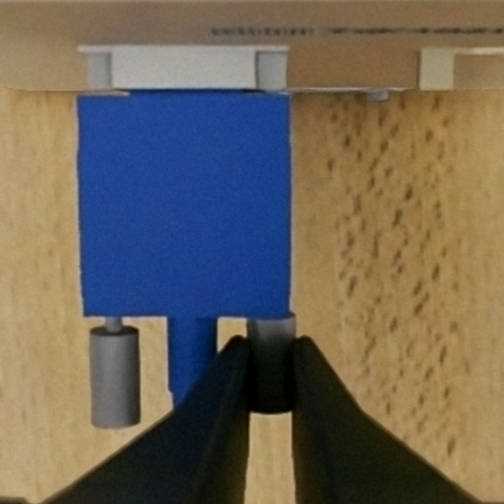

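Request:
execute_actions:
  actions:
    - [[0.3,1.675,0.203,-0.028,0.161,2.653,-0.8,-1.23,0.7,0.48,0.1,0.3,1.2,-1],[0.318,1.675,0.21,-0.03,0.161,2.66,-0.77,-1.23,0.7,0.48,0.1,0.3,1.2,-1],[0.335,1.66,0.225,-0.055,0.15,2.672,-0.77,-1.23,0.7,0.48,0.1,0.3,1.2,-1],[0.342,1.65,0.242,-0.087,0.139,2.68,-0.77,-1.23,0.7,0.48,0.1,0.3,1.2,-1],[0.35,1.64,0.256,-0.112,0.13,2.681,-0.77,-1.23,0.7,0.48,0.1,0.3,1.2,-1],[0.358,1.636,0.269,-0.137,0.122,2.683,-0.77,-1.23,0.7,0.48,0.1,0.3,1.2,-1],[0.365,1.634,0.283,-0.162,0.113,2.685,-0.77,-1.23,0.7,0.48,0.1,0.3,1.2,-1],[0.374,1.632,0.297,-0.187,0.105,2.688,-0.77,-1.23,0.7,0.48,0.1,0.3,1.2,-1],[0.383,1.63,0.312,-0.211,0.097,2.691,-0.77,-1.23,0.7,0.48,0.1,0.3,1.2,-1],[0.392,1.629,0.328,-0.235,0.089,2.695,-0.77,-1.23,0.7,0.48,0.1,0.3,1.2,-1],[0.402,1.629,0.344,-0.26,0.081,2.699,-0.77,-1.23,0.7,0.48,0.1,0.3,1.2,-1],[0.412,1.629,0.36,-0.284,0.073,2.703,-0.77,-1.23,0.7,0.48,0.1,0.3,1.2,-1],[0.422,1.645,0.376,-0.308,0.066,2.708,-0.77,-1.23,0.7,0.48,0.1,0.3,1.2,-1],[0.433,1.662,0.393,-0.332,0.058,2.714,-0.77,-1.23,0.7,0.48,0.1,0.3,1.2,-1],[0.444,1.663,0.41,-0.356,0.051,2.719,-0.77,-1.23,0.7,0.48,0.1,0.3,1.2,-1]]
    - [[0.455,1.665,0.428,-0.379,0.043,2.726,-0.77,-1.23,0.7,0.48,0.1,0.3,1.2,-1],[0.467,1.666,0.447,-0.402,0.036,2.733,-0.77,-1.23,0.7,0.48,0.1,0.3,1.2,-1],[0.479,1.669,0.466,-0.425,0.029,2.74,-0.77,-1.23,0.7,0.48,0.1,0.3,1.2,-1],[0.492,1.671,0.485,-0.448,0.022,2.747,-0.77,-1.23,0.7,0.48,0.1,0.3,1.2,-1],[0.505,1.674,0.505,-0.47,0.016,2.755,-0.77,-1.23,0.7,0.48,0.1,0.3,1.2,-1],[0.519,1.678,0.525,-0.492,0.009,2.763,-0.77,-1.23,0.7,0.48,0.1,0.3,1.2,-1],[0.533,1.682,0.546,-0.514,0.002,2.772,-0.77,-1.23,0.7,0.48,0.1,0.3,1.2,-1],[0.547,1.686,0.567,-0.536,-0.004,2.781,-0.77,-1.23,0.7,0.48,0.1,0.3,1.2,-1],[0.561,1.691,0.588,-0.557,-0.01,2.79,-0.77,-1.23,0.7,0.48,0.1,0.3,1.2,-1],[0.576,1.696,0.61,-0.577,-0.016,2.8,-0.77,-1.23,0.7,0.48,0.1,0.3,1.2,-1],[0.592,1.701,0.632,-0.598,-0.022,2.811,-0.77,-1.23,0.7,0.48,0.1,0.3,1.2,-1],[0.608,1.707,0.655,-0.619,-0.028,2.822,-0.77,-1.23,0.7,0.48,0.1,0.3,1.2,-1],[0.624,1.714,0.678,-0.639,-0.034,2.833,-0.77,-1.23,0.7,0.48,0.1,0.3,1.2,-1],[0.641,1.721,0.702,-0.659,-0.04,2.845,-0.77,-1.23,0.7,0.48,0.1,0.3,1.2,-1],[0.657,1.728,0.722,-0.678,-0.046,2.857,-0.77,-1.23,0.7,0.48,0.1,0.3,1.2,-1]]
    - [[0.66,1.736,0.726,-0.685,-0.052,2.87,-0.77,-1.23,0.7,0.48,0.1,0.3,1.2,-1],[0.66,1.744,0.726,-0.685,-0.052,2.882,-0.77,-1.23,0.7,0.48,0.1,0.3,1.2,-1],[0.66,1.744,0.726,-0.685,-0.052,2.882,-0.77,-1.23,0.7,0.48,0.1,0.3,1.2,-1],[0.66,1.744,0.726,-0.685,-0.052,2.882,-0.77,-1.23,0.7,0.48,0.1,0.3,1.2,-1],[0.66,1.744,0.726,-0.685,-0.052,2.882,-0.77,-1.23,0.7,0.48,0.1,0.3,1.2,-1],[0.66,1.744,0.726,-0.685,-0.052,2.882,-0.8,-1.23,0.7,0.48,0.1,0.3,1.2,-1],[0.66,1.744,0.726,-0.685,-0.052,2.882,-0.83,-1.23,0.7,0.48,0.1,0.3,1.2,-1],[0.66,1.744,0.726,-0.685,-0.052,2.882,-0.86,-1.23,0.7,0.48,0.1,0.3,1.2,-1],[0.66,1.744,0.726,-0.685,-0.052,2.882,-0.9,-1.23,0.7,0.48,0.1,0.3,1.2,-1],[0.657,1.73,0.726,-0.685,-0.05,2.868,-0.9,-1.23,0.7,0.48,0.1,0.3,1.2,-1],[0.635,1.71,0.71,-0.67,-0.044,2.853,-0.9,-1.23,0.7,0.48,0.1,0.3,1.2,-1],[0.615,1.71,0.69,-0.65,-0.04,2.853,-0.9,-1.23,0.7,0.48,0.1,0.3,1.2,-1],[0.598,1.71,0.668,-0.627,-0.035,2.852,-0.9,-1.23,0.7,0.48,0.1,0.3,1.2,-1],[0.582,1.702,0.645,-0.608,-0.029,2.839,-0.9,-1.23,0.7,0.48,0.1,0.3,1.2,-1],[0.566,1.694,0.622,-0.588,-0.024,2.826,-0.9,-1.23,0.7,0.48,0.1,0.3,1.2,-1]]
    - [[0.551,1.687,0.6,-0.567,-0.018,2.814,-0.9,-1.23,0.7,0.48,0.1,0.3,1.2,-1],[0.536,1.68,0.578,-0.547,-0.012,2.802,-0.9,-1.23,0.7,0.48,0.1,0.3,1.2,-1],[0.521,1.674,0.557,-0.526,-0.006,2.791,-0.9,-1.23,0.7,0.48,0.1,0.3,1.2,-1],[0.506,1.667,0.536,-0.505,0.001,2.78,-0.9,-1.23,0.7,0.48,0.1,0.3,1.2,-1],[0.492,1.662,0.515,-0.484,0.007,2.77,-0.9,-1.23,0.7,0.48,0.1,0.3,1.2,-1],[0.478,1.657,0.495,-0.463,0.0135,2.76,-0.9,-1.23,0.7,0.48,0.1,0.3,1.2,-1],[0.465,1.652,0.475,-0.441,0.02,2.751,-0.9,-1.23,0.7,0.48,0.1,0.3,1.2,-1],[0.452,1.647,0.456,-0.419,0.027,2.742,-0.9,-1.23,0.7,0.48,0.1,0.3,1.2,-1],[0.439,1.644,0.437,-0.397,0.034,2.733,-0.9,-1.23,0.7,0.48,0.1,0.3,1.2,-1],[0.427,1.64,0.418,-0.375,0.041,2.725,-0.9,-1.23,0.7,0.48,0.1,0.3,1.2,-1],[0.415,1.637,0.4,-0.352,0.048,2.717,-0.9,-1.23,0.7,0.48,0.1,0.3,1.2,-1],[0.404,1.635,0.383,-0.329,0.055,2.71,-0.9,-1.23,0.7,0.48,0.1,0.3,1.2,-1],[0.393,1.632,0.365,-0.307,0.062,2.703,-0.9,-1.23,0.7,0.48,0.1,0.3,1.2,-1],[0.383,1.631,0.348,-0.283,0.07,2.696,-0.9,-1.23,0.7,0.48,0.1,0.3,1.2,-1],[0.372,1.629,0.332,-0.26,0.078,2.69,-0.9,-1.23,0.7,0.48,0.1,0.3,1.2,-1]]
    - [[0.363,1.628,0.316,-0.236,0.086,2.685,-0.9,-1.23,0.7,0.48,0.1,0.3,1.2,-1],[0.354,1.628,0.301,-0.212,0.093,2.68,-0.9,-1.23,0.7,0.48,0.1,0.3,1.2,-1],[0.345,1.628,0.286,-0.188,0.101,2.675,-0.9,-1.23,0.7,0.48,0.1,0.3,1.2,-1],[0.336,1.645,0.27,-0.164,0.109,2.671,-0.9,-1.23,0.7,0.48,0.1,0.3,1.2,-1],[0.328,1.662,0.256,-0.14,0.118,2.667,-0.9,-1.23,0.7,0.48,0.1,0.3,1.2,-1],[0.32,1.663,0.243,-0.115,0.126,2.664,-0.9,-1.23,0.7,0.48,0.1,0.3,1.2,-1],[0.312,1.665,0.23,-0.09,0.135,2.661,-0.9,-1.23,0.7,0.48,0.1,0.3,1.2,-1],[0.305,1.667,0.217,-0.065,0.143,2.659,-0.9,-1.23,0.7,0.48,0.1,0.3,1.2,-1],[0.3,1.669,0.206,-0.04,0.152,2.657,-0.9,-1.23,0.7,0.48,0.1,0.3,1.2,-1],[0.3,1.672,0.203,-0.028,0.161,2.655,-0.9,-1.23,0.7,0.48,0.1,0.3,1.2,-1],[0.3,1.675,0.203,-0.028,0.161,2.653,-0.9,-1.23,0.7,0.48,0.1,0.3,1.2,-1]]
    - [[0.3,1.675,0.203,-0.028,0.161,2.653,-0.8,-1.23,0.7,0.48,0.1,0.3,1.2,-1],[0.318,1.675,0.21,-0.03,0.161,2.66,-0.77,-1.23,0.7,0.48,0.1,0.3,1.2,-1],[0.335,1.66,0.225,-0.055,0.15,2.672,-0.77,-1.23,0.7,0.48,0.1,0.3,1.2,-1],[0.342,1.65,0.242,-0.087,0.139,2.68,-0.77,-1.23,0.7,0.48,0.1,0.3,1.2,-1],[0.35,1.64,0.256,-0.112,0.13,2.681,-0.77,-1.23,0.7,0.48,0.1,0.3,1.2,-1],[0.358,1.636,0.269,-0.137,0.122,2.683,-0.77,-1.23,0.7,0.48,0.1,0.3,1.2,-1],[0.365,1.634,0.283,-0.162,0.113,2.685,-0.77,-1.23,0.7,0.48,0.1,0.3,1.2,-1],[0.374,1.632,0.297,-0.187,0.105,2.688,-0.77,-1.23,0.7,0.48,0.1,0.3,1.2,-1],[0.383,1.63,0.312,-0.211,0.097,2.691,-0.77,-1.23,0.7,0.48,0.1,0.3,1.2,-1],[0.392,1.629,0.328,-0.235,0.089,2.695,-0.77,-1.23,0.7,0.48,0.1,0.3,1.2,-1],[0.402,1.629,0.344,-0.26,0.081,2.699,-0.77,-1.23,0.7,0.48,0.1,0.3,1.2,-1],[0.412,1.629,0.36,-0.284,0.073,2.703,-0.77,-1.23,0.7,0.48,0.1,0.3,1.2,-1],[0.422,1.645,0.376,-0.308,0.066,2.708,-0.77,-1.23,0.7,0.48,0.1,0.3,1.2,-1],[0.433,1.662,0.393,-0.332,0.058,2.714,-0.77,-1.23,0.7,0.48,0.1,0.3,1.2,-1],[0.444,1.663,0.41,-0.356,0.051,2.719,-0.77,-1.23,0.7,0.48,0.1,0.3,1.2,-1]]
    - [[0.455,1.665,0.428,-0.379,0.043,2.726,-0.77,-1.23,0.7,0.48,0.1,0.3,1.2,-1],[0.467,1.666,0.447,-0.402,0.036,2.733,-0.77,-1.23,0.7,0.48,0.1,0.3,1.2,-1],[0.479,1.669,0.466,-0.425,0.029,2.74,-0.77,-1.23,0.7,0.48,0.1,0.3,1.2,-1],[0.492,1.671,0.485,-0.448,0.022,2.747,-0.77,-1.23,0.7,0.48,0.1,0.3,1.2,-1],[0.505,1.674,0.505,-0.47,0.016,2.755,-0.77,-1.23,0.7,0.48,0.1,0.3,1.2,-1],[0.519,1.678,0.525,-0.492,0.009,2.763,-0.77,-1.23,0.7,0.48,0.1,0.3,1.2,-1],[0.533,1.682,0.546,-0.514,0.002,2.772,-0.77,-1.23,0.7,0.48,0.1,0.3,1.2,-1],[0.547,1.686,0.567,-0.536,-0.004,2.781,-0.77,-1.23,0.7,0.48,0.1,0.3,1.2,-1],[0.561,1.691,0.588,-0.557,-0.01,2.79,-0.77,-1.23,0.7,0.48,0.1,0.3,1.2,-1],[0.576,1.696,0.61,-0.577,-0.016,2.8,-0.77,-1.23,0.7,0.48,0.1,0.3,1.2,-1],[0.592,1.701,0.632,-0.598,-0.022,2.811,-0.77,-1.23,0.7,0.48,0.1,0.3,1.2,-1],[0.608,1.707,0.655,-0.619,-0.028,2.822,-0.77,-1.23,0.7,0.48,0.1,0.3,1.2,-1],[0.624,1.714,0.678,-0.639,-0.034,2.833,-0.77,-1.23,0.7,0.48,0.1,0.3,1.2,-1],[0.641,1.721,0.702,-0.659,-0.04,2.845,-0.77,-1.23,0.7,0.48,0.1,0.3,1.2,-1],[0.657,1.728,0.722,-0.678,-0.046,2.857,-0.77,-1.23,0.7,0.48,0.1,0.3,1.2,-1]]
    - [[0.66,1.736,0.726,-0.685,-0.052,2.87,-0.77,-1.23,0.7,0.48,0.1,0.3,1.2,-1],[0.66,1.744,0.726,-0.685,-0.052,2.882,-0.77,-1.23,0.7,0.48,0.1,0.3,1.2,-1],[0.66,1.744,0.726,-0.685,-0.052,2.882,-0.77,-1.23,0.7,0.48,0.1,0.3,1.2,-1],[0.66,1.744,0.726,-0.685,-0.052,2.882,-0.77,-1.23,0.7,0.48,0.1,0.3,1.2,-1],[0.66,1.744,0.726,-0.685,-0.052,2.882,-0.77,-1.23,0.7,0.48,0.1,0.3,1.2,-1],[0.66,1.744,0.726,-0.685,-0.052,2.882,-0.8,-1.23,0.7,0.48,0.1,0.3,1.2,-1],[0.66,1.744,0.726,-0.685,-0.052,2.882,-0.83,-1.23,0.7,0.48,0.1,0.3,1.2,-1],[0.66,1.744,0.726,-0.685,-0.052,2.882,-0.86,-1.23,0.7,0.48,0.1,0.3,1.2,-1],[0.66,1.744,0.726,-0.685,-0.052,2.882,-0.9,-1.23,0.7,0.48,0.1,0.3,1.2,-1],[0.657,1.73,0.726,-0.685,-0.05,2.868,-0.9,-1.23,0.7,0.48,0.1,0.3,1.2,-1],[0.635,1.71,0.71,-0.67,-0.044,2.853,-0.9,-1.23,0.7,0.48,0.1,0.3,1.2,-1],[0.615,1.71,0.69,-0.65,-0.04,2.853,-0.9,-1.23,0.7,0.48,0.1,0.3,1.2,-1],[0.598,1.71,0.668,-0.627,-0.035,2.852,-0.9,-1.23,0.7,0.48,0.1,0.3,1.2,-1],[0.582,1.702,0.645,-0.608,-0.029,2.839,-0.9,-1.23,0.7,0.48,0.1,0.3,1.2,-1],[0.566,1.694,0.622,-0.588,-0.024,2.826,-0.9,-1.23,0.7,0.48,0.1,0.3,1.2,-1]]
    - [[0.551,1.687,0.6,-0.567,-0.018,2.814,-0.9,-1.23,0.7,0.48,0.1,0.3,1.2,-1],[0.536,1.68,0.578,-0.547,-0.012,2.802,-0.9,-1.23,0.7,0.48,0.1,0.3,1.2,-1],[0.521,1.674,0.557,-0.526,-0.006,2.791,-0.9,-1.23,0.7,0.48,0.1,0.3,1.2,-1],[0.506,1.667,0.536,-0.505,0.001,2.78,-0.9,-1.23,0.7,0.48,0.1,0.3,1.2,-1],[0.492,1.662,0.515,-0.484,0.007,2.77,-0.9,-1.23,0.7,0.48,0.1,0.3,1.2,-1],[0.478,1.657,0.495,-0.463,0.0135,2.76,-0.9,-1.23,0.7,0.48,0.1,0.3,1.2,-1],[0.465,1.652,0.475,-0.441,0.02,2.751,-0.9,-1.23,0.7,0.48,0.1,0.3,1.2,-1],[0.452,1.647,0.456,-0.419,0.027,2.742,-0.9,-1.23,0.7,0.48,0.1,0.3,1.2,-1],[0.439,1.644,0.437,-0.397,0.034,2.733,-0.9,-1.23,0.7,0.48,0.1,0.3,1.2,-1],[0.427,1.64,0.418,-0.375,0.041,2.725,-0.9,-1.23,0.7,0.48,0.1,0.3,1.2,-1],[0.415,1.637,0.4,-0.352,0.048,2.717,-0.9,-1.23,0.7,0.48,0.1,0.3,1.2,-1],[0.404,1.635,0.383,-0.329,0.055,2.71,-0.9,-1.23,0.7,0.48,0.1,0.3,1.2,-1],[0.393,1.632,0.365,-0.307,0.062,2.703,-0.9,-1.23,0.7,0.48,0.1,0.3,1.2,-1],[0.383,1.631,0.348,-0.283,0.07,2.696,-0.9,-1.23,0.7,0.48,0.1,0.3,1.2,-1],[0.372,1.629,0.332,-0.26,0.078,2.69,-0.9,-1.23,0.7,0.48,0.1,0.3,1.2,-1]]
    - [[0.363,1.628,0.316,-0.236,0.086,2.685,-0.9,-1.23,0.7,0.48,0.1,0.3,1.2,-1],[0.354,1.628,0.301,-0.212,0.093,2.68,-0.9,-1.23,0.7,0.48,0.1,0.3,1.2,-1],[0.345,1.628,0.286,-0.188,0.101,2.675,-0.9,-1.23,0.7,0.48,0.1,0.3,1.2,-1],[0.336,1.645,0.27,-0.164,0.109,2.671,-0.9,-1.23,0.7,0.48,0.1,0.3,1.2,-1],[0.328,1.662,0.256,-0.14,0.118,2.667,-0.9,-1.23,0.7,0.48,0.1,0.3,1.2,-1],[0.32,1.663,0.243,-0.115,0.126,2.664,-0.9,-1.23,0.7,0.48,0.1,0.3,1.2,-1],[0.312,1.665,0.23,-0.09,0.135,2.661,-0.9,-1.23,0.7,0.48,0.1,0.3,1.2,-1],[0.305,1.667,0.217,-0.065,0.143,2.659,-0.9,-1.23,0.7,0.48,0.1,0.3,1.2,-1],[0.3,1.669,0.206,-0.04,0.152,2.657,-0.9,-1.23,0.7,0.48,0.1,0.3,1.2,-1],[0.3,1.672,0.203,-0.028,0.161,2.655,-0.9,-1.23,0.7,0.48,0.1,0.3,1.2,-1],[0.3,1.675,0.203,-0.028,0.161,2.653,-0.9,-1.23,0.7,0.48,0.1,0.3,1.2,-1]]

Request:
zoom_image:
  camera: "cam_left_wrist"
  region: [220, 150, 440, 370]

Scene clock: 378.83 s.
left_arm: end_effector_position=(+0.5383, +0.2936, +0.1181) grip_measured=-0.849 end_effector_quat_wxyz=(+0.385, +0.034, +0.922, -0.008) | right_arm: end_effector_position=(+0.1015, -0.3171, +0.3603) grip_measured=-1.000 end_effector_quat_wxyz=(-0.093, +0.172, +0.980, +0.026)
Joint names: [wrist pitch, elbow, wrist roll, wrist yaw, waist, shoulder]
Joint positions: left_arm=[ 0.324  1.659  0.222 -0.042  0.148  2.663  0.007] | right_arm=[-1.227  0.705  0.482  0.1    0.304  1.196  0.   ]
Joint velocities: left_arm=[-0.11  -0.002 -0.125  0.081  0.002 -0.012 -0.   ] | right_arm=[-0.007 -0.007 -0.051 -0.007  0.017  0.007  0.   ]
Joint targets: left_arm=[0.300 1.675 0.203 -0.028 0.161 2.653] | right_arm=[-1.230 0.700 0.480 0.100 0.300 1.200]
Joint stiffness scale: left_arm=[1. 1. 1. 1. 1. 1.] | right_arm=[1. 1. 1. 1. 1. 1.]
camera_calibration (this result's frames):
cam_left_wrist: T_world_to_cam=[[-0.0736522, -0.99724, -0.00941504, 0.333167], [-0.994207, 0.0726806, 0.0791861, 0.524903], [-0.0782832, 0.0151927, -0.996815, 0.292813], [0, 0, 0, 1]] pos_world=[0.569323, 0.289648, 0.253452]

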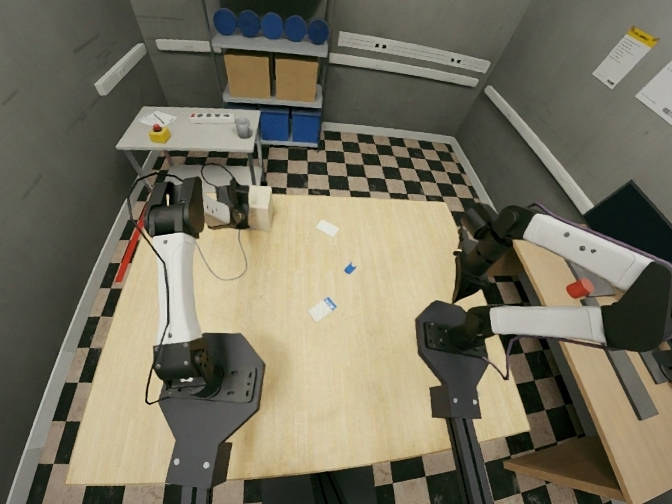

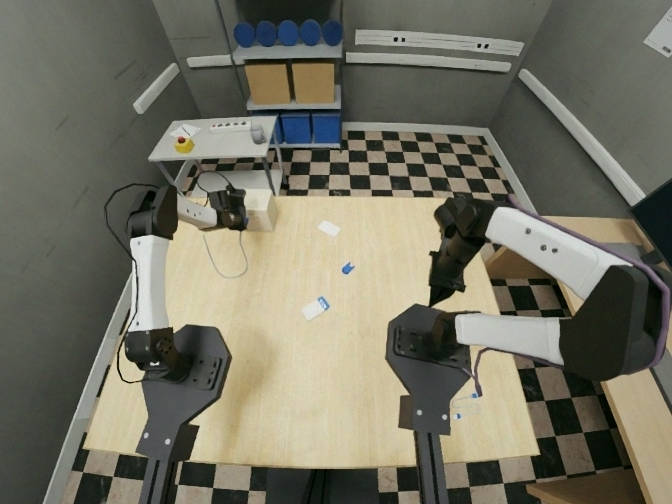

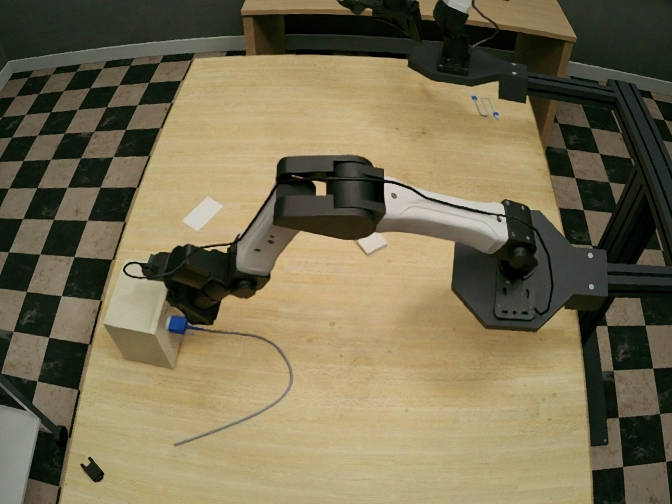

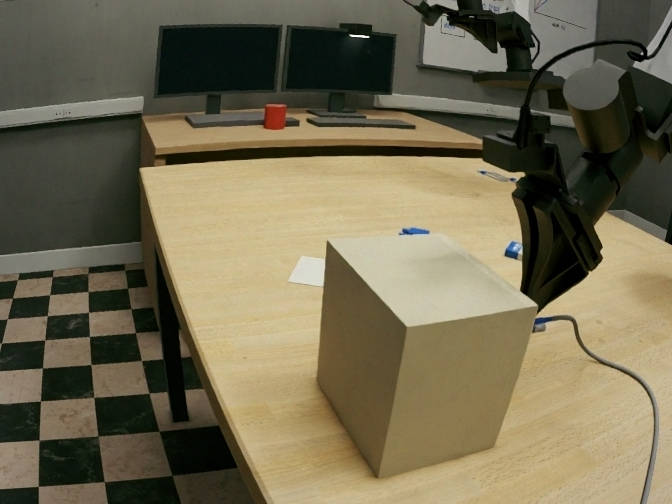

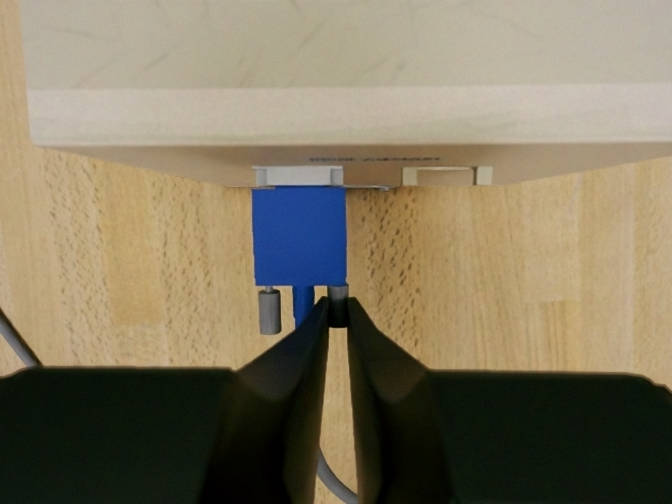

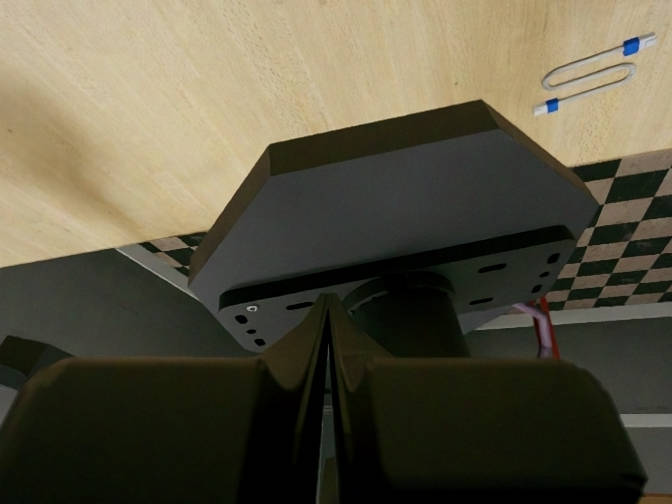

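Region (220, 150, 440, 370) of cam_left_wrist's 672x504 image, scaled by 2.291, with more detail than that image has.

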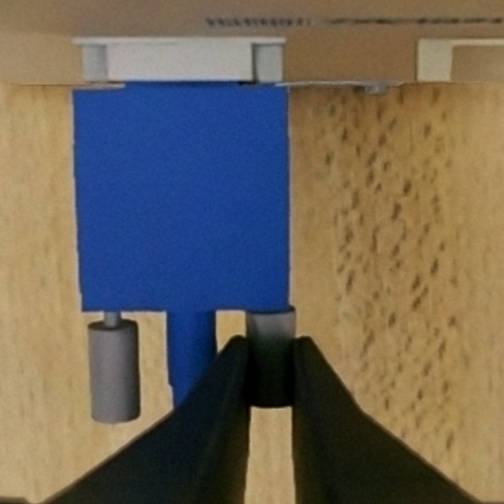

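Request:
execute_actions:
  actions:
    - [[0.32,1.66,0.21,-0.03,0.155,2.653,-0.9,-1.23,0.7,0.48,0.1,0.3,1.2,-1],[0.325,1.65,0.21,-0.03,0.155,2.652,-0.9,-1.23,0.7,0.48,0.1,0.3,1.2,-1],[0.33,1.64,0.21,-0.03,0.155,2.65,-0.9,-1.23,0.7,0.48,0.1,0.3,1.2,-1],[0.333,1.635,0.21,-0.03,0.155,2.648,-0.9,-1.23,0.7,0.48,0.1,0.3,1.2,-1],[0.335,1.63,0.21,-0.03,0.155,2.646,-0.9,-1.23,0.7,0.48,0.1,0.3,1.2,-1]]

Request:
zoom_image:
  camera: "cam_left_wrist"
  region: [220, 150, 440, 370]

Scene clock: 379.70 s.
left_arm: end_effector_position=(+0.5382, +0.2924, +0.1196) grip_measured=-0.849 end_effector_quat_wxyz=(+0.388, +0.030, +0.921, -0.012) | right_arm: end_effector_position=(+0.1015, -0.3171, +0.3603) grip_measured=-1.000 end_effector_quat_wxyz=(-0.093, +0.172, +0.980, +0.026)
Joint names: [wrist pitch, elbow, wrist roll, wrist yaw, waist, shoulder]
Joint positions: left_arm=[ 0.332  1.651  0.211 -0.037  0.148  2.657  0.007] | right_arm=[-1.227  0.705  0.482  0.1    0.304  1.196  0.   ]
Joint velocities: left_arm=[ 0.022  0.007  0.037 -0.081  0.002 -0.032  0.001] | right_arm=[ 0.051 -0.002  0.007  0.037 -0.007 -0.007  0.   ]
Joint targets: left_arm=[0.335 1.630 0.210 -0.030 0.155 2.646] | right_arm=[-1.230 0.700 0.480 0.100 0.300 1.200]
Joint stiffness scale: left_arm=[1. 1. 1. 1. 1. 1.] | right_arm=[1. 1. 1. 1. 1. 1.]
camera_calibration (this result's frames):
cam_left_wrist: T_world_to_cam=[[-0.068552, -0.997646, 0.00181879, 0.328055], [-0.994939, 0.0685, 0.0735119, 0.527056], [-0.0734634, 0.0032298, -0.997293, 0.295349], [0, 0, 0, 1]] pos_world=[0.568575, 0.290226, 0.255208]

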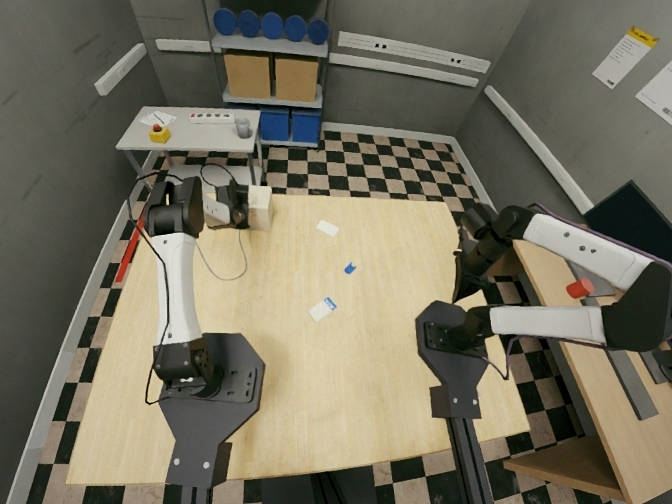

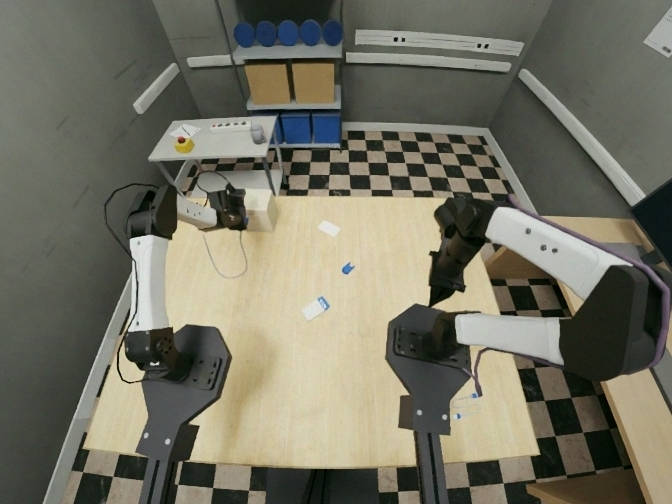

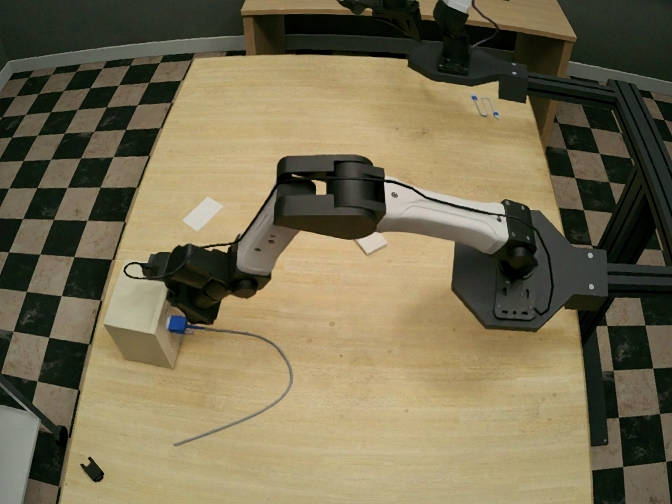

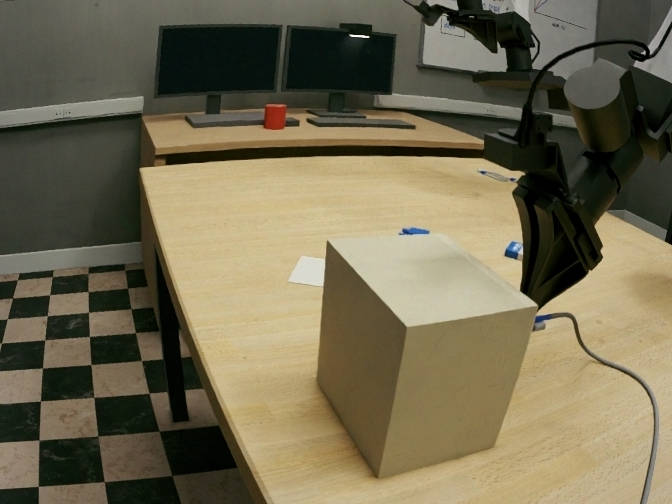

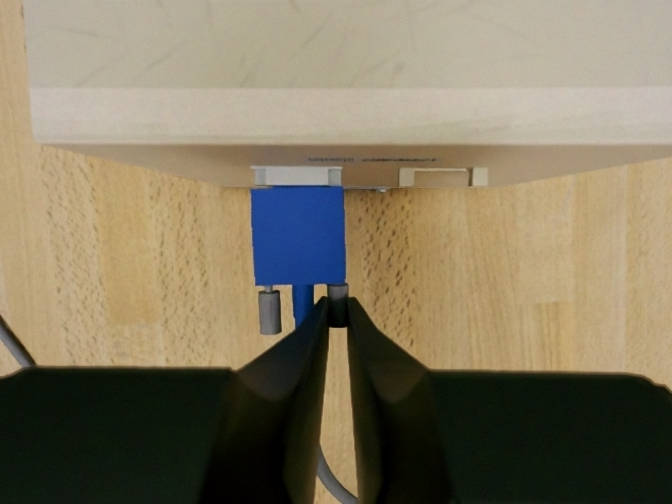

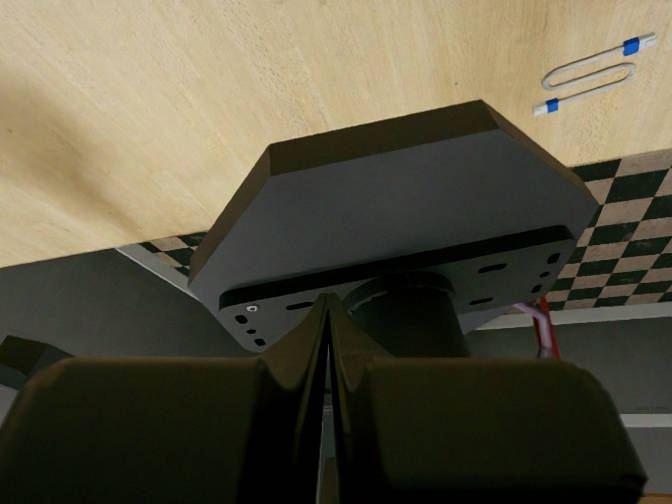

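Region (220, 150, 440, 370) of cam_left_wrist's 672x504 image, scaled by 2.291, with more detail than that image has.

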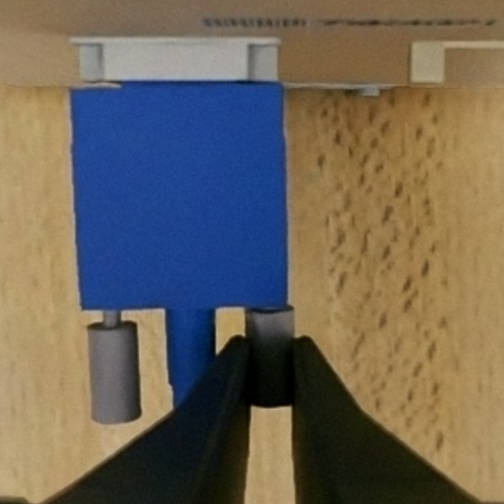

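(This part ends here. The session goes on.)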